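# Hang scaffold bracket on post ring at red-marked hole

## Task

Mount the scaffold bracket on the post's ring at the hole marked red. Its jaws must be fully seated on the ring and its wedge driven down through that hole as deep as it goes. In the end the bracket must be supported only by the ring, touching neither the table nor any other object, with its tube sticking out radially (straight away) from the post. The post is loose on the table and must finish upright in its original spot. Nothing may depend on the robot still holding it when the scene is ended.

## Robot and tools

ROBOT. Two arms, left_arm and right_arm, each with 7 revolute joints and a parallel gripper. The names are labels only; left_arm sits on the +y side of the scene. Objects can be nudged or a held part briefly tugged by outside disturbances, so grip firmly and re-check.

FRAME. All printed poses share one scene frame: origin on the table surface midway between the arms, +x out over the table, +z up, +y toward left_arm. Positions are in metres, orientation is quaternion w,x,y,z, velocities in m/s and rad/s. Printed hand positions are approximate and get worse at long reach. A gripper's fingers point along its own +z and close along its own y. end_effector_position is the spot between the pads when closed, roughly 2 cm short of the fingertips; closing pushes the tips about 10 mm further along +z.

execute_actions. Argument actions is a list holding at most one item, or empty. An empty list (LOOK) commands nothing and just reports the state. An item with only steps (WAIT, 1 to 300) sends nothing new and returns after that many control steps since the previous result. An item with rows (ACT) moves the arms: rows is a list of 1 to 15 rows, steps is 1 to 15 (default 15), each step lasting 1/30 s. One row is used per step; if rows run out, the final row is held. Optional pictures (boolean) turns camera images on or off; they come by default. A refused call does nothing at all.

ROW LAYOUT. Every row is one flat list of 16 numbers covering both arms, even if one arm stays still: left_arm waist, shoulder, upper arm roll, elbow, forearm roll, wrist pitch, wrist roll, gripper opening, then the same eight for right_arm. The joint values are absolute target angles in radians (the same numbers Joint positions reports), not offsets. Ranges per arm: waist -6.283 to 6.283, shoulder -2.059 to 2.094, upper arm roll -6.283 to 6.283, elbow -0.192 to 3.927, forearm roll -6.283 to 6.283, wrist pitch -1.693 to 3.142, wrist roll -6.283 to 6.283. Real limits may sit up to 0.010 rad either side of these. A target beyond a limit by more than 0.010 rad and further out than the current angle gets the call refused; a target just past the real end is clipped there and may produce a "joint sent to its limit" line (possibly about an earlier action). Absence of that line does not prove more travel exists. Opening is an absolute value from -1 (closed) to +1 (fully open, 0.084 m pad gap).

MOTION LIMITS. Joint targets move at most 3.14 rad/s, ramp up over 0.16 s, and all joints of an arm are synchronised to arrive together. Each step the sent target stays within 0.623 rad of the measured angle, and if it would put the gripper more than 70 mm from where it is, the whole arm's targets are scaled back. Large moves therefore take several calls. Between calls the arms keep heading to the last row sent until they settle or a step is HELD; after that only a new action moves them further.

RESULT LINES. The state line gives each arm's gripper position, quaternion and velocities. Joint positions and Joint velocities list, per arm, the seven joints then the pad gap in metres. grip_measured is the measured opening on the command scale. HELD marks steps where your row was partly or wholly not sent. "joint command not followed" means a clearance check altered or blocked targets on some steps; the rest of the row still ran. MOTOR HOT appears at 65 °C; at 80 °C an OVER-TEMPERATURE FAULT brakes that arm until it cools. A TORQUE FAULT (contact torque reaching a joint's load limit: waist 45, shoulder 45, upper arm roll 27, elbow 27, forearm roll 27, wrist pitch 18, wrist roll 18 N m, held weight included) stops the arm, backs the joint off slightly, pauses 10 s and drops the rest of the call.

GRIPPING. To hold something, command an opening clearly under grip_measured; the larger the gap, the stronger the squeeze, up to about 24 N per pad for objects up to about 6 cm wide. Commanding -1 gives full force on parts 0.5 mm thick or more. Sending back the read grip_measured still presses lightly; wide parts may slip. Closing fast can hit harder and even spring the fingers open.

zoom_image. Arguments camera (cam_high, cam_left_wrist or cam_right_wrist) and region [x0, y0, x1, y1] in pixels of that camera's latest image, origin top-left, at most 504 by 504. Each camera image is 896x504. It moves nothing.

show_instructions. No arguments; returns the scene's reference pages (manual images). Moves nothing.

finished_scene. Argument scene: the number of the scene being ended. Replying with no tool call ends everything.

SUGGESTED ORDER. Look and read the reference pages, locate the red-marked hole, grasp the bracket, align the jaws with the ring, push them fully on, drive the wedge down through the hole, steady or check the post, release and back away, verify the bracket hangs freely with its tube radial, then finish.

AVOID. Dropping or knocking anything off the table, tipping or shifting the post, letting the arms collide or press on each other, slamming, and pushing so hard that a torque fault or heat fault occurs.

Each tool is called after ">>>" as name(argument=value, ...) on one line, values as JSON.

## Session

>>> show_instructions()

>>> execute_actions(actions=[])

Reference images for this scene: manual page 1, manual page 2, manual page 3, manual page 4, manual page 5.

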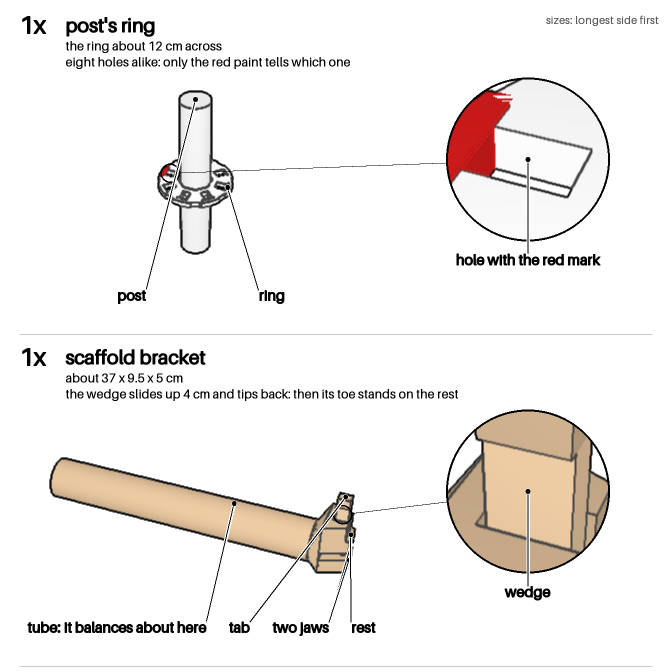

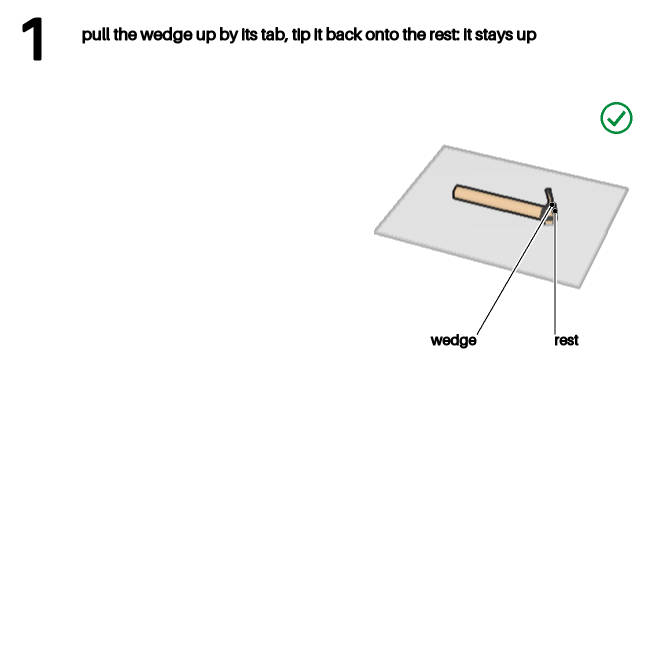

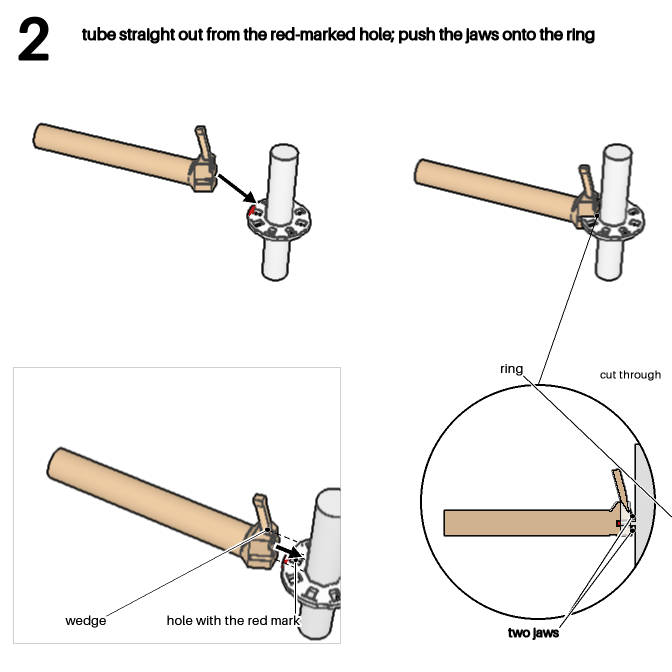

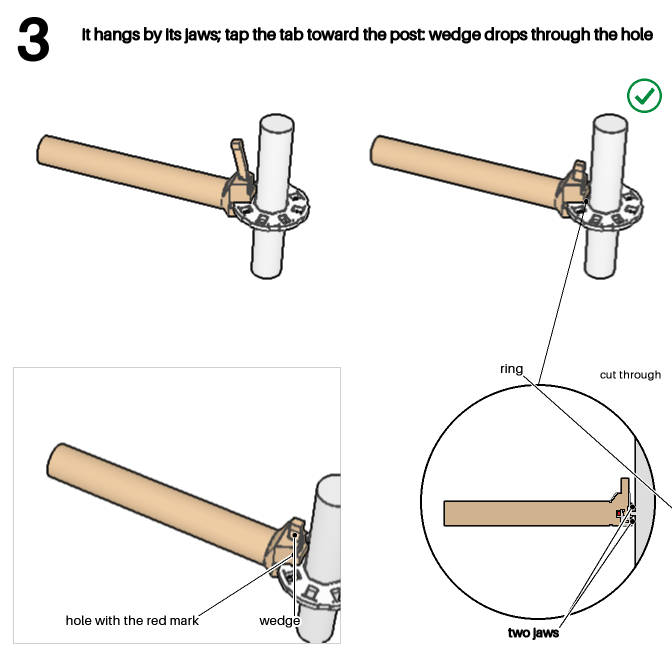

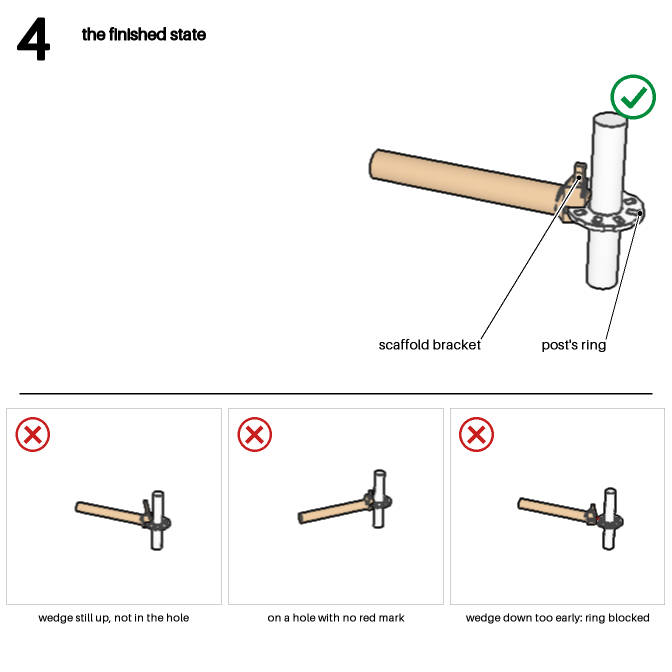

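Scene clock: 0.00 s of 7800.00 s.
left_arm: end_effector_position=(+0.2706, +0.8244, +0.3308) grip_measured=+1.00 end_effector_quat_wxyz=(-0.240, +0.386, -0.529, +0.717) end_effector_velocity=(+0.000, +0.000, -0.000) end_effector_angular_velocity=(-0.001, +0.001, +0.000) | right_arm: end_effector_position=(+0.2629, -0.5618, +0.3167) grip_measured=+1.00 end_effector_quat_wxyz=(+0.203, +0.547, +0.572, +0.577) end_effector_velocity=(-0.000, -0.000, -0.000) end_effector_angular_velocity=(+0.000, +0.000, -0.000)
Joint positions: left_arm=[-0.79  -1.558  1.511  1.322 -0.16   1.209  2.83   0.084] | right_arm=[-0.044 -1.658 -1.235  0.282 -0.285  0.769 -2.159  0.084]
Joint velocities: left_arm=[-0.001 -0.     0.     0.001  0.    -0.    -0.001 -0.   ] | right_arm=[ 0.  0. -0.  0. -0.  0.  0. -0.]
Motor temperatures (°C, as the motors report them): left_arm=[36 38 37 46 35 38 33] | right_arm=[35 39 38 41 35 33 34]

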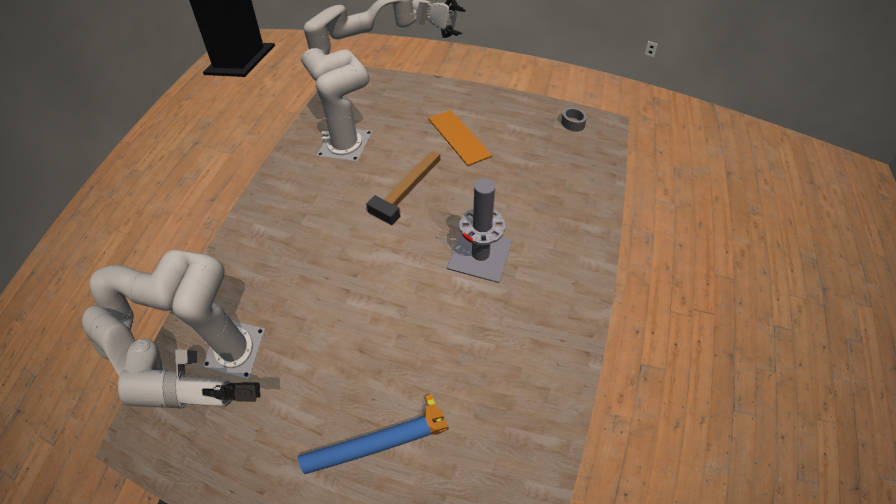

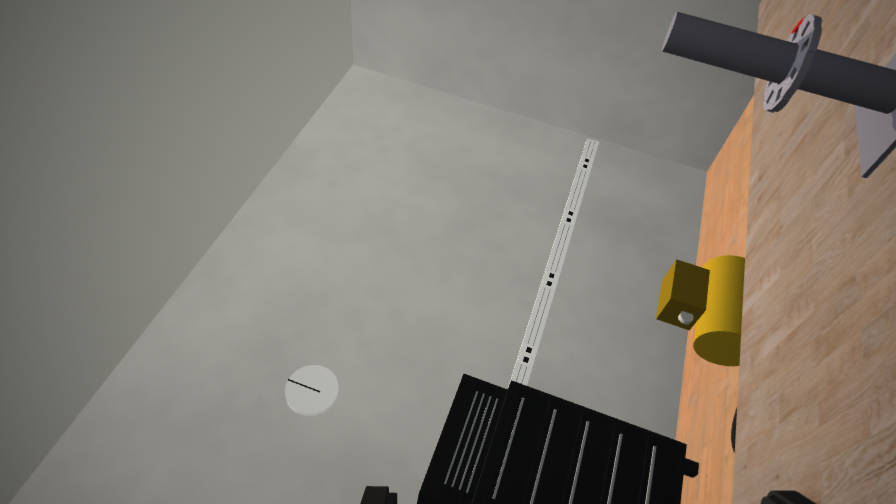

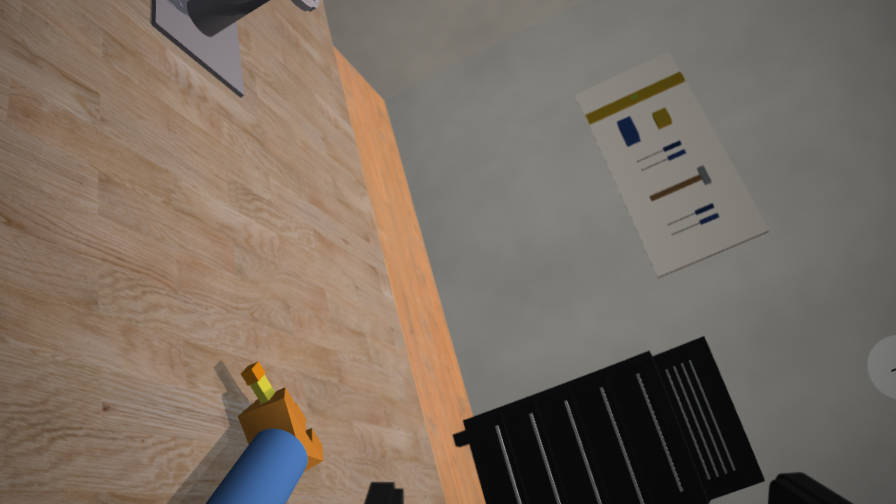

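>>> zoom_image(camera="cam_high", region=[280, 380, 480, 490])

>>> zoom_image(camera="cam_high", region=[420, 165, 550, 295])

Region (280, 380, 480, 490) of cam_high's 896x504 image, scaled by 2.520, with more detail than that image has; it fills the top 277 rows of this view, and the rest is white.

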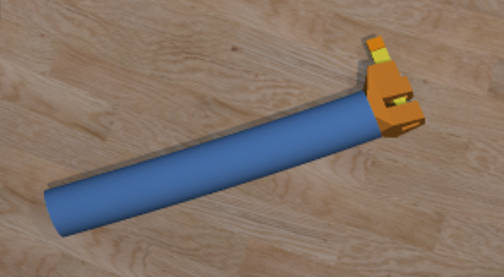

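Region (420, 165, 550, 295) of cam_high's 896x504 image, scaled by 3.877, with more detail than that image has.

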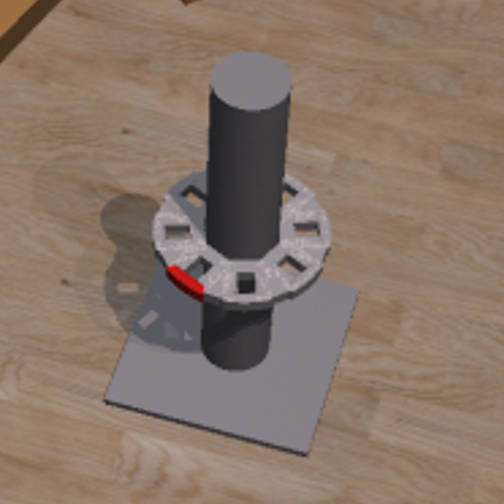

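>>> execute_actions(actions=[{"rows": [
[-0.593,0.3688,0,1.9767,0,1.6079,0,1,-0.157,-0.083,0,1.2316,0,1.3146,0.855,1]
], "steps": 15}], pictures=false)

>>> execute_actions(actions=[{"steps": 60}])

Scene clock: 120.50 s of 7800.00 s.
left_arm: end_effector_position=(+0.1995, +0.8518, +0.4907) grip_measured=+1.00 end_effector_quat_wxyz=(+0.275, -0.458, +0.593, -0.603) end_effector_velocity=(-0.081, -0.096, +0.395) end_effector_angular_velocity=(+0.427, +0.432, +0.226) | right_arm: end_effector_position=(+0.2276, -0.6501, +0.4231) grip_measured=+1.00 end_effector_quat_wxyz=(+0.143, +0.775, +0.475, +0.393) end_effector_velocity=(+0.114, +0.072, +0.338) end_effector_angular_velocity=(-0.131, +0.837, -0.708)
Joint positions: left_arm=[-0.715 -1.285  1.238  1.565 -0.1    1.357  2.556  0.084] | right_arm=[-0.113 -1.158 -0.735  0.778 -0.115  1.095 -1.658  0.084]
Joint velocities: left_arm=[ 0.139  0.664 -0.664  0.466  0.113  0.283 -0.66  -0.   ] | right_arm=[-0.098  1.168  1.173  0.99   0.244  0.465  1.171  0.   ]
Motor temperatures (°C, as the motors report them): left_arm=[36 38 44 45 35 38 33] | right_arm=[35 39 40 41 35 33 34]
Steps of this call (steps 1 to 90: nothing new was sent; then 117.00 s passed at rest; steps 91 to 105: all 15 steps of this action). Readings (joint positions):
91: left_arm=[-0.790 -1.558 1.511 1.322 -0.160 1.209 2.830] | right_arm=[-0.044 -1.658 -1.234 0.282 -0.285 0.769 -2.158]
92: left_arm=[-0.789 -1.555 1.509 1.325 -0.158 1.213 2.825] | right_arm=[-0.045 -1.654 -1.231 0.285 -0.283 0.774 -2.154]
94: left_arm=[-0.782 -1.523 1.483 1.356 -0.149 1.236 2.790] | right_arm=[-0.052 -1.612 -1.189 0.325 -0.263 0.814 -2.109]
98: left_arm=[-0.752 -1.436 1.390 1.444 -0.130 1.283 2.707] | right_arm=[-0.082 -1.439 -1.016 0.504 -0.192 0.947 -1.938]
105: the state above

Scene clock: 122.50 s of 7800.00 s.
left_arm: end_effector_position=(+0.4449, +0.2207, +0.5213) grip_measured=+1.00 end_effector_quat_wxyz=(-0.056, +0.713, -0.685, +0.141) end_effector_velocity=(+0.084, -0.224, -0.317) end_effector_angular_velocity=(+0.016, +0.683, +0.804) | right_arm: end_effector_position=(+0.4342, -0.4181, +0.3001) grip_measured=+1.00 end_effector_quat_wxyz=(-0.000, +0.907, -0.421, +0.000) end_effector_velocity=(-0.000, +0.001, -0.000) end_effector_angular_velocity=(+0.001, +0.000, -0.001)
Joint positions: left_arm=[-0.604  0.049  0.157  1.94  -0.009  1.586  1.145  0.084] | right_arm=[-0.157 -0.083 -0.     1.232 -0.     1.315  0.855  0.084]
Joint velocities: left_arm=[ 0.025  0.675 -0.332  0.078  0.018  0.047 -1.158  0.   ] | right_arm=[ 0.001 -0.     0.    -0.     0.002 -0.     0.002 -0.   ]
Motor temperatures (°C, as the motors report them): left_arm=[36 38 43 45 35 38 33] | right_arm=[35 39 40 42 35 33 34]
Steps of this call (steps 1 to 60: the robot went on to your last target). Readings (joint positions):
1: left_arm=[-0.711 -1.262 1.216 1.581 -0.097 1.366 2.534] | right_arm=[-0.116 -1.119 -0.696 0.809 -0.107 1.110 -1.619]
2: left_arm=[-0.706 -1.240 1.194 1.595 -0.093 1.375 2.512] | right_arm=[-0.119 -1.080 -0.657 0.838 -0.099 1.123 -1.580]
4: left_arm=[-0.698 -1.195 1.149 1.623 -0.086 1.392 2.467] | right_arm=[-0.124 -1.006 -0.582 0.887 -0.087 1.147 -1.506]
8: left_arm=[-0.683 -1.106 1.059 1.673 -0.074 1.423 2.378] | right_arm=[-0.131 -0.864 -0.450 0.964 -0.067 1.185 -1.364]
60: the state above

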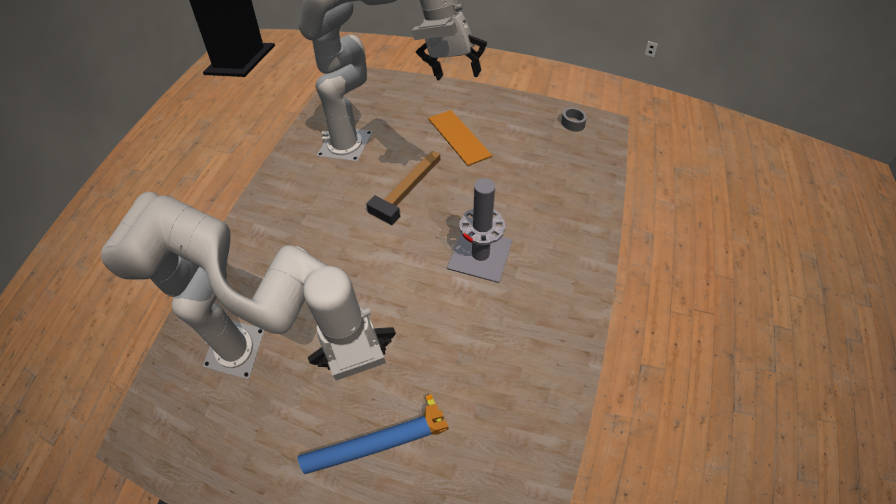

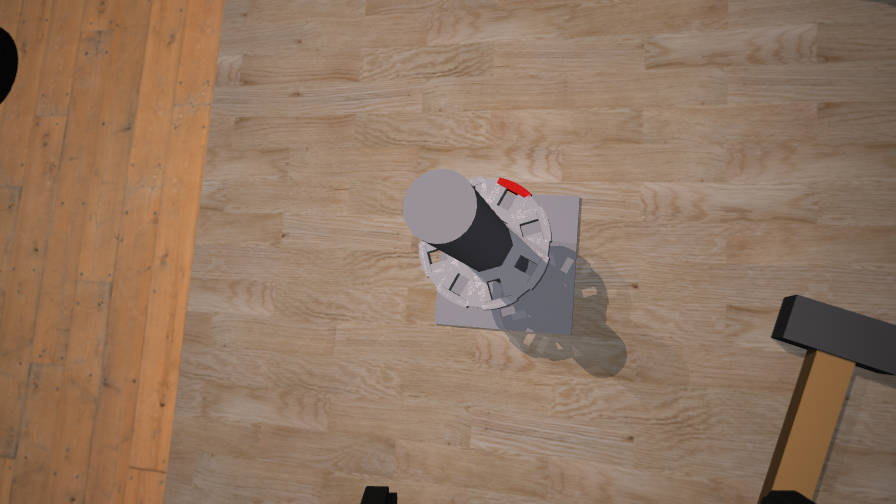

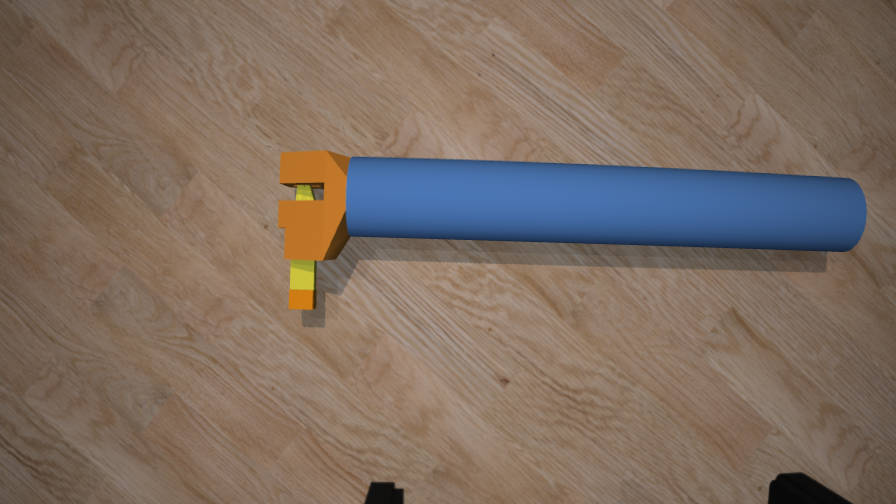

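>>> execute_actions(actions=[])

Scene clock: 154.10 s of 7800.00 s.
left_arm: end_effector_position=(+0.4604, +0.1296, +0.3600) grip_measured=+1.00 end_effector_quat_wxyz=(+0.000, +0.965, -0.261, -0.000) end_effector_velocity=(+0.000, +0.001, -0.001) end_effector_angular_velocity=(+0.001, +0.001, +0.000) | right_arm: end_effector_position=(+0.4342, -0.4180, +0.3000) grip_measured=+1.00 end_effector_quat_wxyz=(-0.000, +0.907, -0.421, -0.000) end_effector_velocity=(-0.000, -0.001, +0.000) end_effector_angular_velocity=(+0.000, -0.000, -0.000)
Joint positions: left_arm=[-0.593  0.369  0.     1.977  0.     1.608 -0.     0.084] | right_arm=[-0.157 -0.083 -0.     1.232 -0.     1.315  0.855  0.084]
Joint velocities: left_arm=[ 0.001  0.    -0.    -0.001  0.     0.     0.    -0.   ] | right_arm=[-0.001 -0.001 -0.    -0.     0.     0.    -0.001  0.   ]
Motor temperatures (°C, as the motors report them): left_arm=[36 39 39 49 35 38 33] | right_arm=[35 39 38 45 35 33 34]
Steps of this call (steps 1 to 45: the robot went on to your last target; steps 46 to 110: nothing new was sent; then 27.93 s passed at rest). Readings (joint positions):
1: left_arm=[-0.603 0.072 0.146 1.942 -0.008 1.587 1.105] | right_arm=[-0.157 -0.083 -0.000 1.232 -0.000 1.315 0.855]
2: left_arm=[-0.603 0.094 0.135 1.945 -0.008 1.589 1.063] | right_arm=[-0.157 -0.083 -0.000 1.232 -0.000 1.315 0.855]
4: left_arm=[-0.601 0.138 0.114 1.950 -0.006 1.592 0.971] | right_arm=[-0.157 -0.083 -0.000 1.232 -0.000 1.315 0.855]
8: left_arm=[-0.598 0.221 0.073 1.959 -0.004 1.598 0.746] | right_arm=[-0.157 -0.083 -0.000 1.232 -0.000 1.315 0.855]
110: the state above
All arms were judged still, so your last target was given up. Only a new action makes them travel on or press farther. Fingers that are still opening or closing keep moving.

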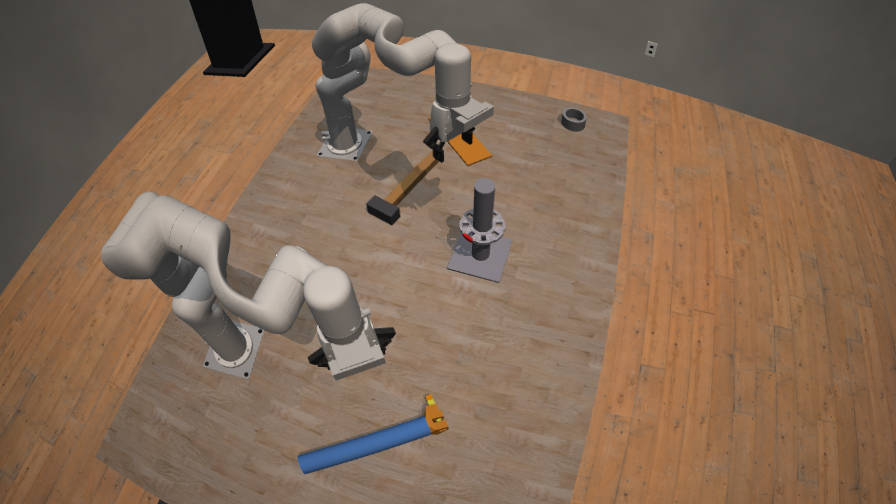

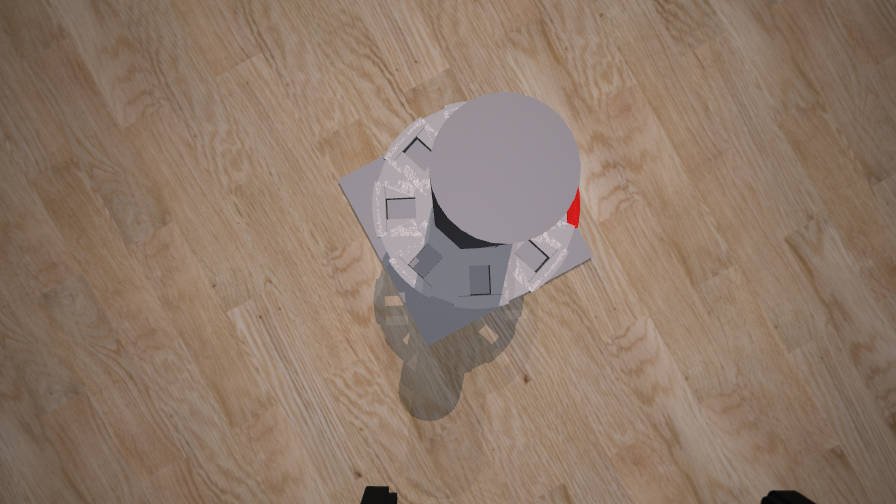

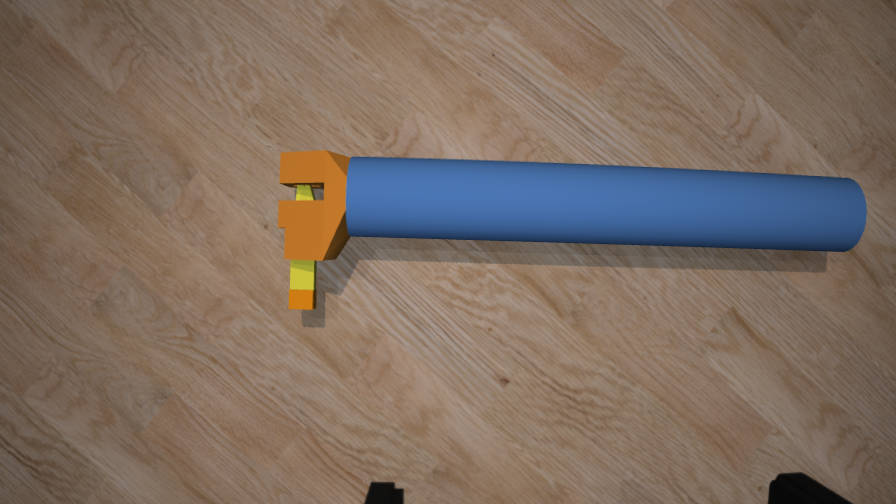

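>>> zoom_image(camera="cam_left_wrist", region=[330, 70, 630, 350])

>>> show_instructions()

Region (330, 70, 630, 350) of cam_left_wrist's 896x504 image, scaled by 1.680, with more detail than that image has; it fills the top 470 rows of this view, and the rest is white.

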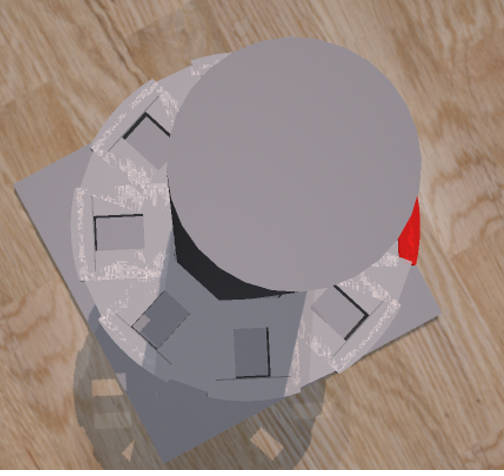

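Reference images for this scene: manual page 1, manual page 2, manual page 3, manual page 4, manual page 5.

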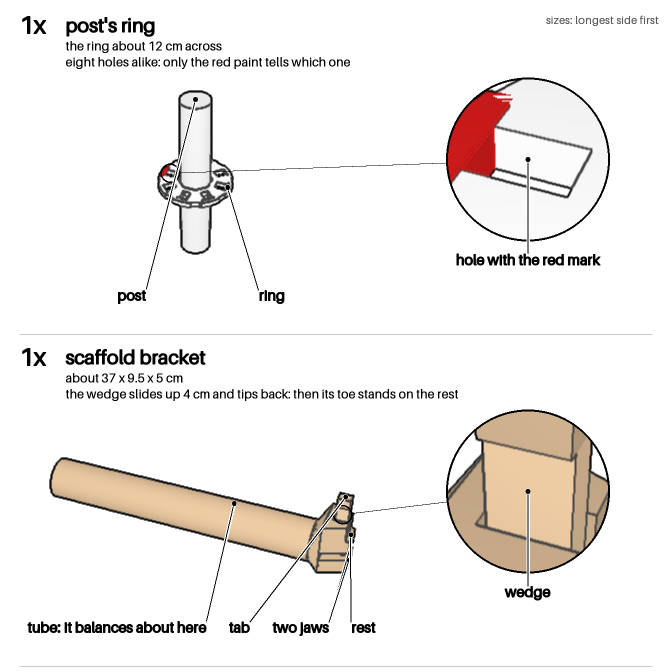

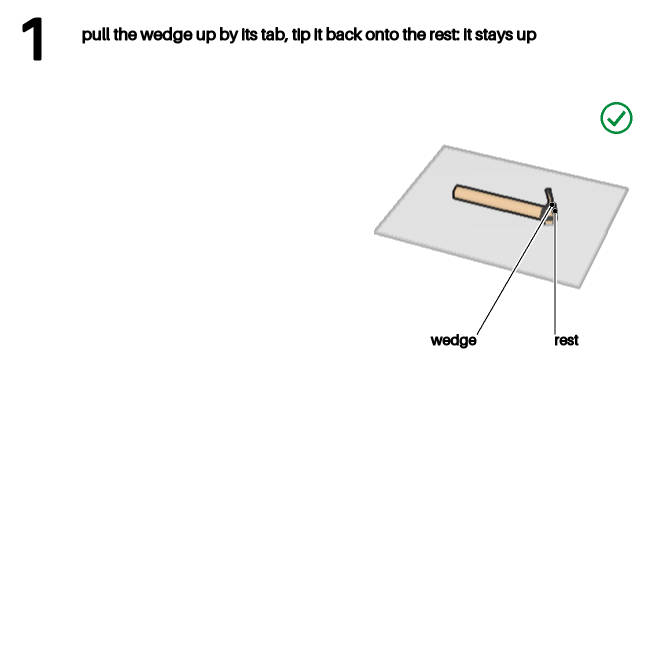

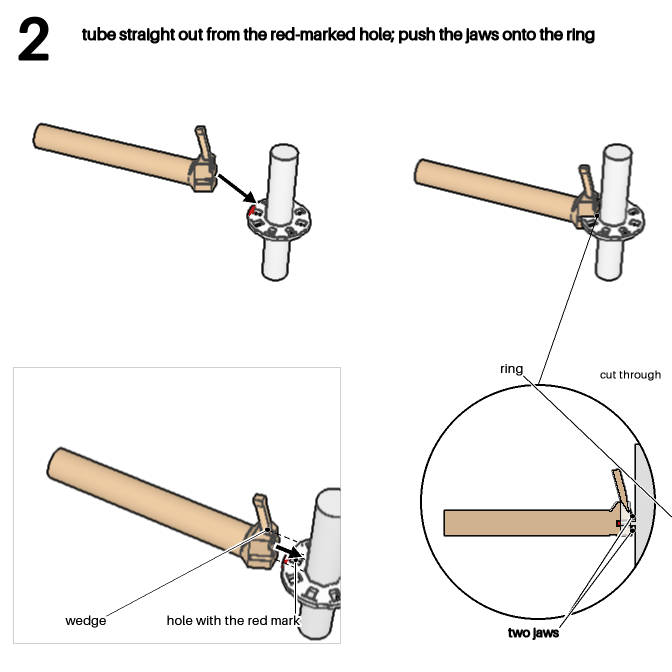

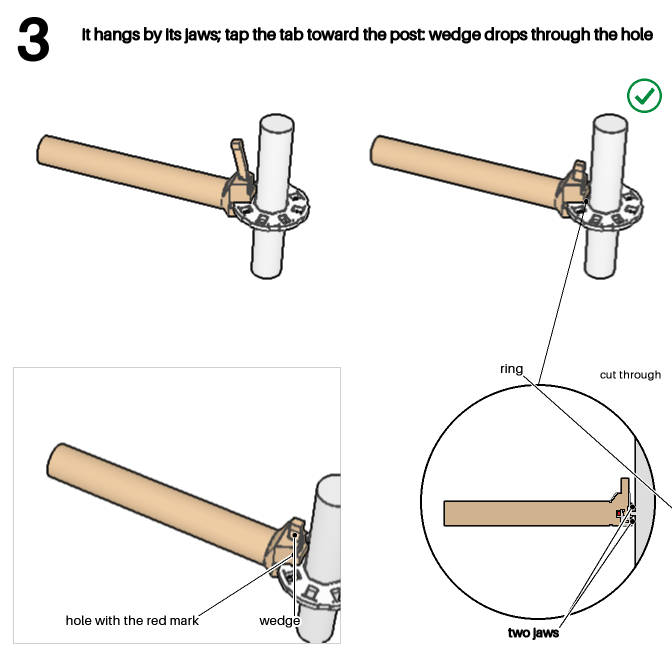

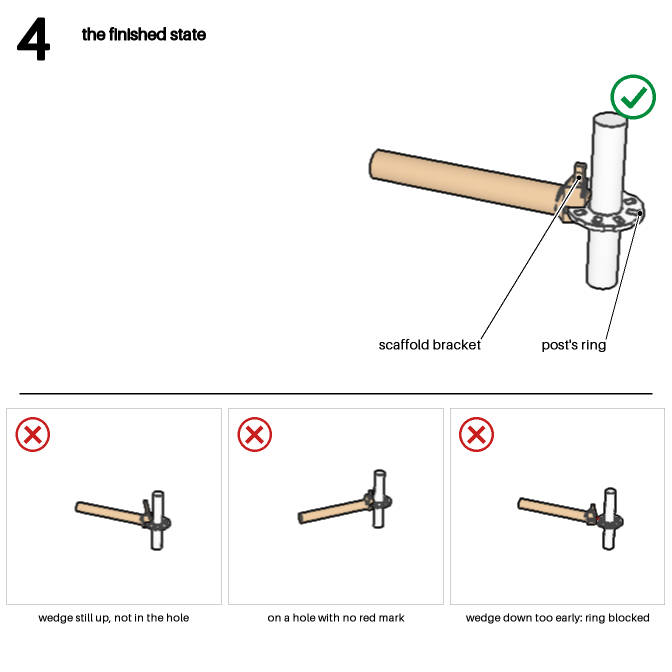

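>>> execute_actions(actions=[{"rows": [[-0.10,0.3688,0,1.9767,0,1.6079,1.2,-1, -0.0648,0.4504,0,1.3997,0,0.9493,0.980,-0.2]], "steps": 15}], pictures=false)

>>> execute_actions(actions=[{"rows": [[-0.10,0.3688,0,1.9767,0,1.6079,1.2,-1, -0.0648,0.4504,0,1.3997,0,0.9493,0.980,-0.2]], "steps": 10}], pictures=false)

>>> execute_actions(actions=[{"rows": [[-0.10,0.6624,0,0.6034,0,-1.559,3.1416,-1, -0.0648,0.4504,0,1.3997,0,0.9493,0.980,-0.2]], "steps": 15}])

Scene clock: 274.60 s of 7800.00 s.
left_arm: end_effector_position=(+0.5231, +0.2865, +0.3599) grip_measured=-1.00 end_effector_quat_wxyz=(-0.000, +0.934, -0.357, -0.000) end_effector_velocity=(+0.086, +0.365, +0.001) end_effector_angular_velocity=(-0.001, -0.001, -1.014) | right_arm: end_effector_position=(+0.5335, -0.3792, +0.1635) grip_measured=-0.22 end_effector_quat_wxyz=(+0.000, +0.901, -0.433, -0.001) end_effector_velocity=(+0.173, +0.104, -0.369) end_effector_angular_velocity=(-0.000, +0.006, -0.057)
Joint positions: left_arm=[-0.297  0.369  0.001  1.977  0.     1.608  0.5    0.   ] | right_arm=[-0.084  0.337  0.     1.363  0.     1.028  0.953  0.035]
Joint velocities: left_arm=[ 0.657 -0.001  0.001  0.001 -0.001 -0.     1.671  0.   ] | right_arm=[ 0.169  0.983  0.001  0.309 -0.    -0.668  0.227  0.   ]
Motor temperatures (°C, as the motors report them): left_arm=[36 39 38 49 35 38 33] | right_arm=[35 39 38 46 35 33 34]
Steps of this call (steps 1 to 90: nothing new was sent; then 117.00 s passed at rest; steps 91 to 105: all 15 steps of this action). Readings (joint positions):
91: left_arm=[-0.593 0.369 -0.000 1.977 -0.000 1.608 0.000] | right_arm=[-0.157 -0.083 -0.000 1.232 -0.000 1.314 0.855]
92: left_arm=[-0.590 0.369 -0.001 1.977 -0.000 1.608 0.005] | right_arm=[-0.156 -0.080 -0.000 1.233 -0.000 1.311 0.856]
94: left_arm=[-0.562 0.369 -0.007 1.977 -0.001 1.608 0.048] | right_arm=[-0.150 -0.043 -0.002 1.251 -0.000 1.281 0.866]
98: left_arm=[-0.458 0.369 0.002 1.977 0.000 1.608 0.183] | right_arm=[-0.125 0.103 0.000 1.290 0.000 1.188 0.898]
105: the state above

Scene clock: 274.93 s of 7800.00 s.
left_arm: end_effector_position=(+0.5376, +0.3898, +0.3601) grip_measured=-1.00 end_effector_quat_wxyz=(-0.001, +0.831, -0.556, -0.000) end_effector_velocity=(+0.006, +0.130, +0.001) end_effector_angular_velocity=(+0.006, -0.001, -0.583) | right_arm: end_effector_position=(+0.5528, -0.3679, +0.1234) grip_measured=-0.22 end_effector_quat_wxyz=(-0.001, +0.900, -0.437, +0.002) end_effector_velocity=(+0.005, +0.002, -0.008) end_effector_angular_velocity=(-0.000, -0.006, -0.005)
Joint positions: left_arm=[-0.115  0.369  0.003  1.977  0.     1.608  1.13   0.   ] | right_arm=[-0.066  0.445 -0.001  1.401 -0.     0.951  0.979  0.035]
Joint velocities: left_arm=[ 0.218 -0.001  0.012  0.001  0.002  0.     0.812  0.   ] | right_arm=[ 0.004  0.024 -0.002  0.009 -0.    -0.02   0.007 -0.   ]
Motor temperatures (°C, as the motors report them): left_arm=[36 39 38 49 35 38 33] | right_arm=[35 39 38 46 35 33 34]
Steps of this call (steps 1 to 10: all 10 steps of this action). Readings (joint positions):
1: left_arm=[-0.275 0.369 0.001 1.977 0.000 1.608 0.558] | right_arm=[-0.079 0.369 0.000 1.373 0.000 1.006 0.961]
2: left_arm=[-0.254 0.369 0.001 1.977 0.000 1.608 0.621] | right_arm=[-0.074 0.397 0.001 1.381 0.000 0.988 0.967]
4: left_arm=[-0.213 0.369 0.001 1.977 0.000 1.608 0.762] | right_arm=[-0.068 0.430 0.002 1.388 0.000 0.968 0.974]
8: left_arm=[-0.137 0.369 0.001 1.977 0.000 1.608 1.049] | right_arm=[-0.066 0.444 -0.000 1.399 -0.000 0.953 0.979]
10: the state above

Scene clock: 275.43 s of 7800.00 s.
left_arm: end_effector_position=(+0.5418, +0.3920, +0.1746) grip_measured=-1.00 end_effector_quat_wxyz=(+0.042, +0.720, -0.691, -0.047) end_effector_velocity=(-0.078, +0.010, -0.426) end_effector_angular_velocity=(-0.091, +0.252, -0.806) | right_arm: end_effector_position=(+0.5520, -0.3670, +0.1202) grip_measured=-0.22 end_effector_quat_wxyz=(-0.000, +0.900, -0.436, +0.000) end_effector_velocity=(-0.000, -0.000, -0.001) end_effector_angular_velocity=(-0.000, +0.001, +0.001)
Joint positions: left_arm=[-0.107  0.495 -0.001  1.653 -0.     1.284  1.486  0.   ] | right_arm=[-0.065  0.45  -0.     1.4   -0.     0.949  0.98   0.035]
Joint velocities: left_arm=[ 0.009  0.244  0.002 -0.829  0.001 -0.824  0.824  0.   ] | right_arm=[-0.001  0.001  0.    -0.    -0.    -0.    -0.001  0.   ]
Motor temperatures (°C, as the motors report them): left_arm=[36 39 38 49 35 38 33] | right_arm=[35 39 38 46 35 33 34]
Steps of this call (steps 1 to 15: all 15 steps of this action). Readings (joint positions):
1: left_arm=[-0.109 0.369 0.003 1.977 0.000 1.608 1.153] | right_arm=[-0.066 0.446 -0.001 1.401 -0.000 0.950 0.980]
2: left_arm=[-0.107 0.370 0.002 1.974 0.000 1.603 1.170] | right_arm=[-0.066 0.447 -0.001 1.400 -0.000 0.950 0.980]
4: left_arm=[-0.108 0.381 0.000 1.943 0.000 1.564 1.207] | right_arm=[-0.065 0.448 -0.000 1.400 -0.000 0.950 0.980]
8: left_arm=[-0.108 0.431 -0.001 1.837 -0.000 1.468 1.303] | right_arm=[-0.065 0.450 -0.000 1.400 -0.000 0.949 0.980]
15: the state above

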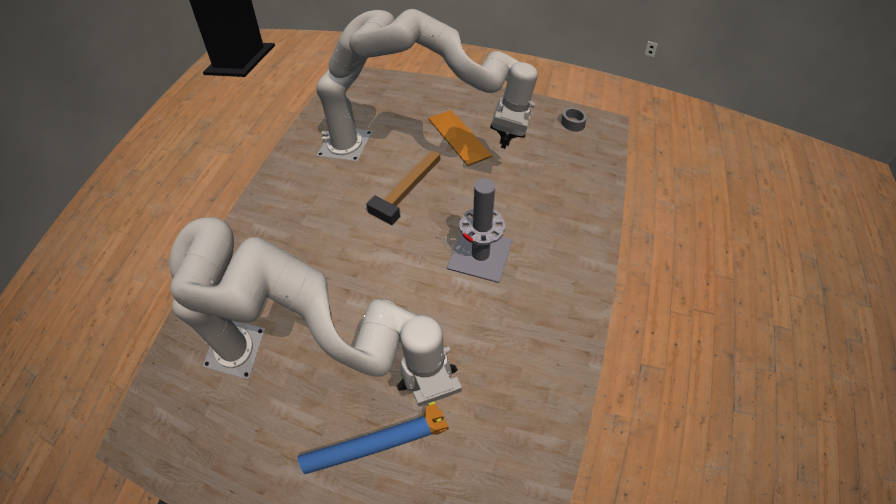

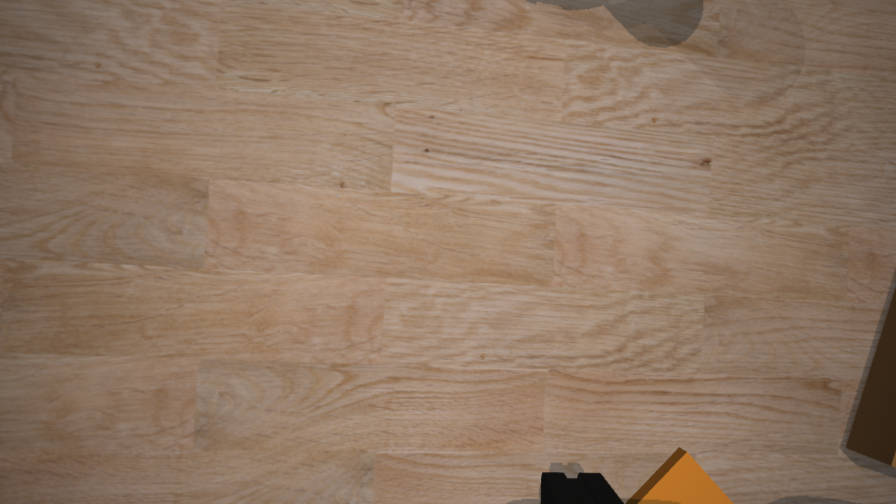

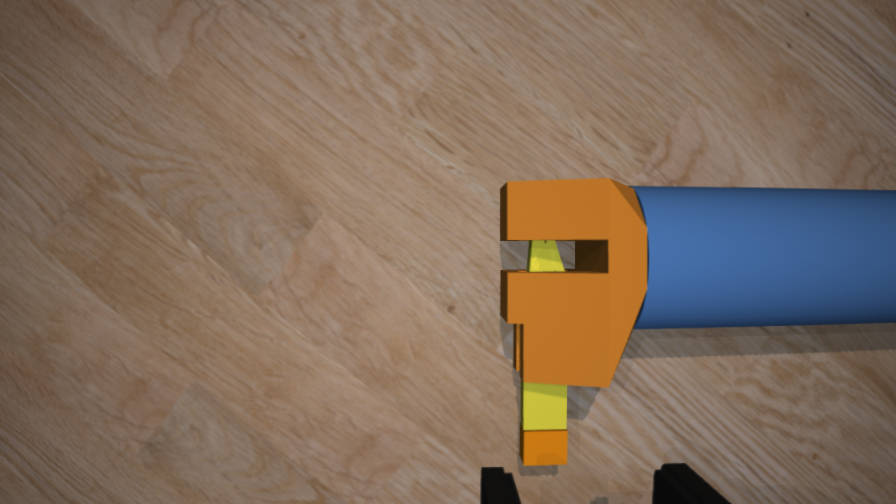

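>>> execute_actions(actions=[{"rows": [[-0.10,0.2,0,1.3,0,0.3,2.0,-1, -0.0648,0.4504,0,1.3997,0,0.9493,0.980,-0.2]], "steps": 5}])

Scene clock: 285.87 s of 7800.00 s.
left_arm: end_effector_position=(+0.5053, +0.3955, +0.0368) grip_measured=-1.00 end_effector_quat_wxyz=(-0.057, -0.586, +0.807, +0.045) end_effector_velocity=(+0.000, -0.000, +0.000) end_effector_angular_velocity=(+0.000, -0.000, +0.000) | right_arm: end_effector_position=(+0.5520, -0.3669, +0.1200) grip_measured=-0.22 end_effector_quat_wxyz=(-0.000, +0.900, -0.436, -0.000) end_effector_velocity=(-0.000, -0.001, -0.000) end_effector_angular_velocity=(-0.000, +0.001, -0.001)
Joint positions: left_arm=[-0.104  0.57  -0.001  1.351 -0.     0.925  1.846  0.   ] | right_arm=[-0.065  0.45   0.     1.4    0.     0.949  0.98   0.035]
Joint velocities: left_arm=[-0.001 -0.    -0.     0.     0.    -0.    -0.001  0.   ] | right_arm=[-0.001  0.    -0.    -0.    -0.     0.    -0.001  0.   ]
Motor temperatures (°C, as the motors report them): left_arm=[36 39 38 49 35 38 33] | right_arm=[35 40 38 46 35 33 34]
TORQUE FAULT: the external load on joint 4 (elbow) of the left arm reached its load limit, and that arm stopped for 10 seconds. A torque fault stops only its own arm. That arm's remaining commands of this call were not run. Joint 4 (elbow) of that arm moved back by up to 3 degrees. That arm holds there, with its grip as last carried out, and accepts commands again: back off and push less far. That arm stops again, at the same cost, whenever a joint's load reaches its limit.
The stop of the left arm began at step 13 of this call (marked STOPPED below). From that step on that arm followed nothing that you had sent. 5 of its steps, steps kept back included, did not run and will not run. Nothing is kept back now, and the robot has no last target.
Steps of this call (steps 1 to 160: the robot went on to your last target; steps 161 to 165: all 5 steps of this action; steps 166 to 313: the stop continued). Readings (joint positions):
1: left_arm=[-0.106 0.503 -0.001 1.626 -0.000 1.257 1.514] | right_arm=[-0.065 0.450 -0.000 1.400 -0.000 0.949 0.980]
2: left_arm=[-0.106 0.511 -0.001 1.597 -0.000 1.228 1.542] | right_arm=[-0.065 0.450 -0.000 1.400 -0.000 0.949 0.980]
4: left_arm=[-0.106 0.525 -0.001 1.540 -0.000 1.171 1.600] | right_arm=[-0.065 0.450 -0.000 1.400 -0.000 0.949 0.980]
8: left_arm=[-0.105 0.551 -0.001 1.420 -0.000 1.050 1.720] | right_arm=[-0.065 0.450 -0.000 1.400 -0.000 0.949 0.980]
13: left_arm=[-0.104 0.565 -0.001 1.301 -0.000 0.922 1.847] | right_arm=[-0.065 0.450 -0.000 1.400 0.000 0.949 0.980] STOPPED (the left arm)
313: the state above

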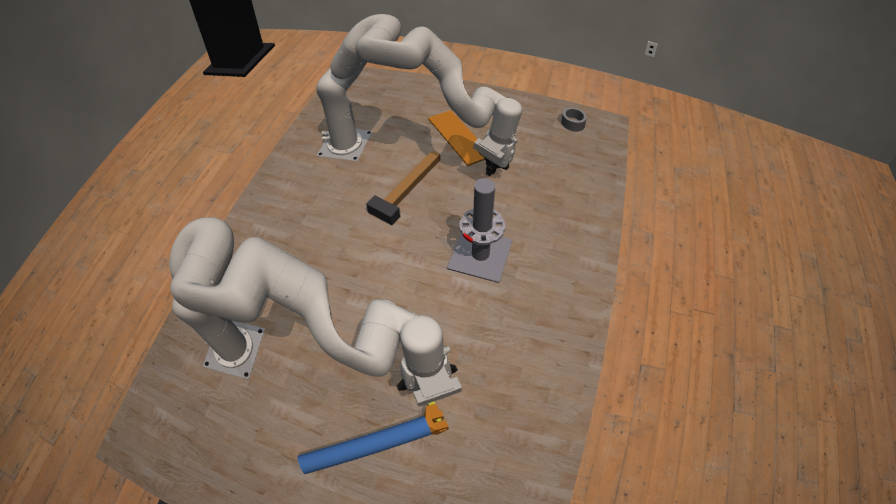

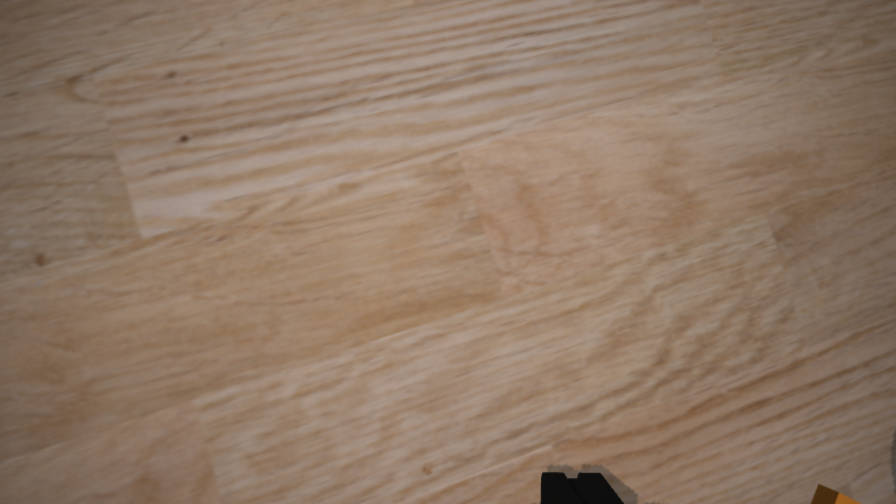

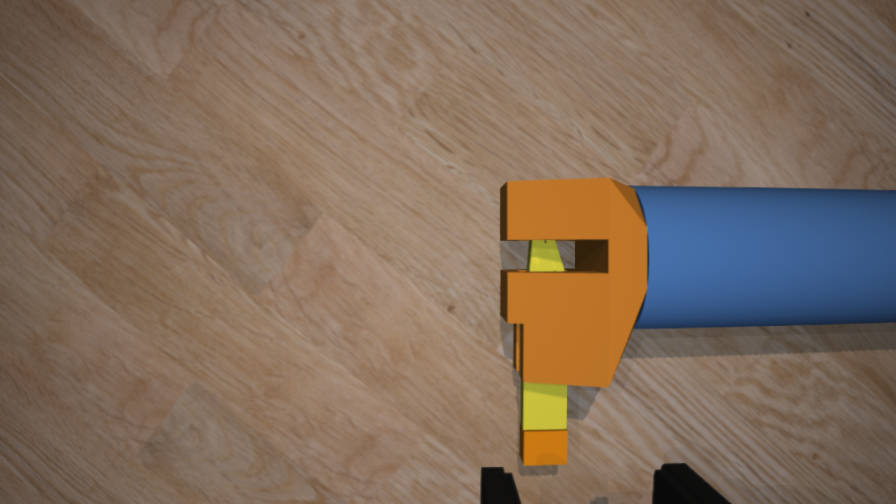

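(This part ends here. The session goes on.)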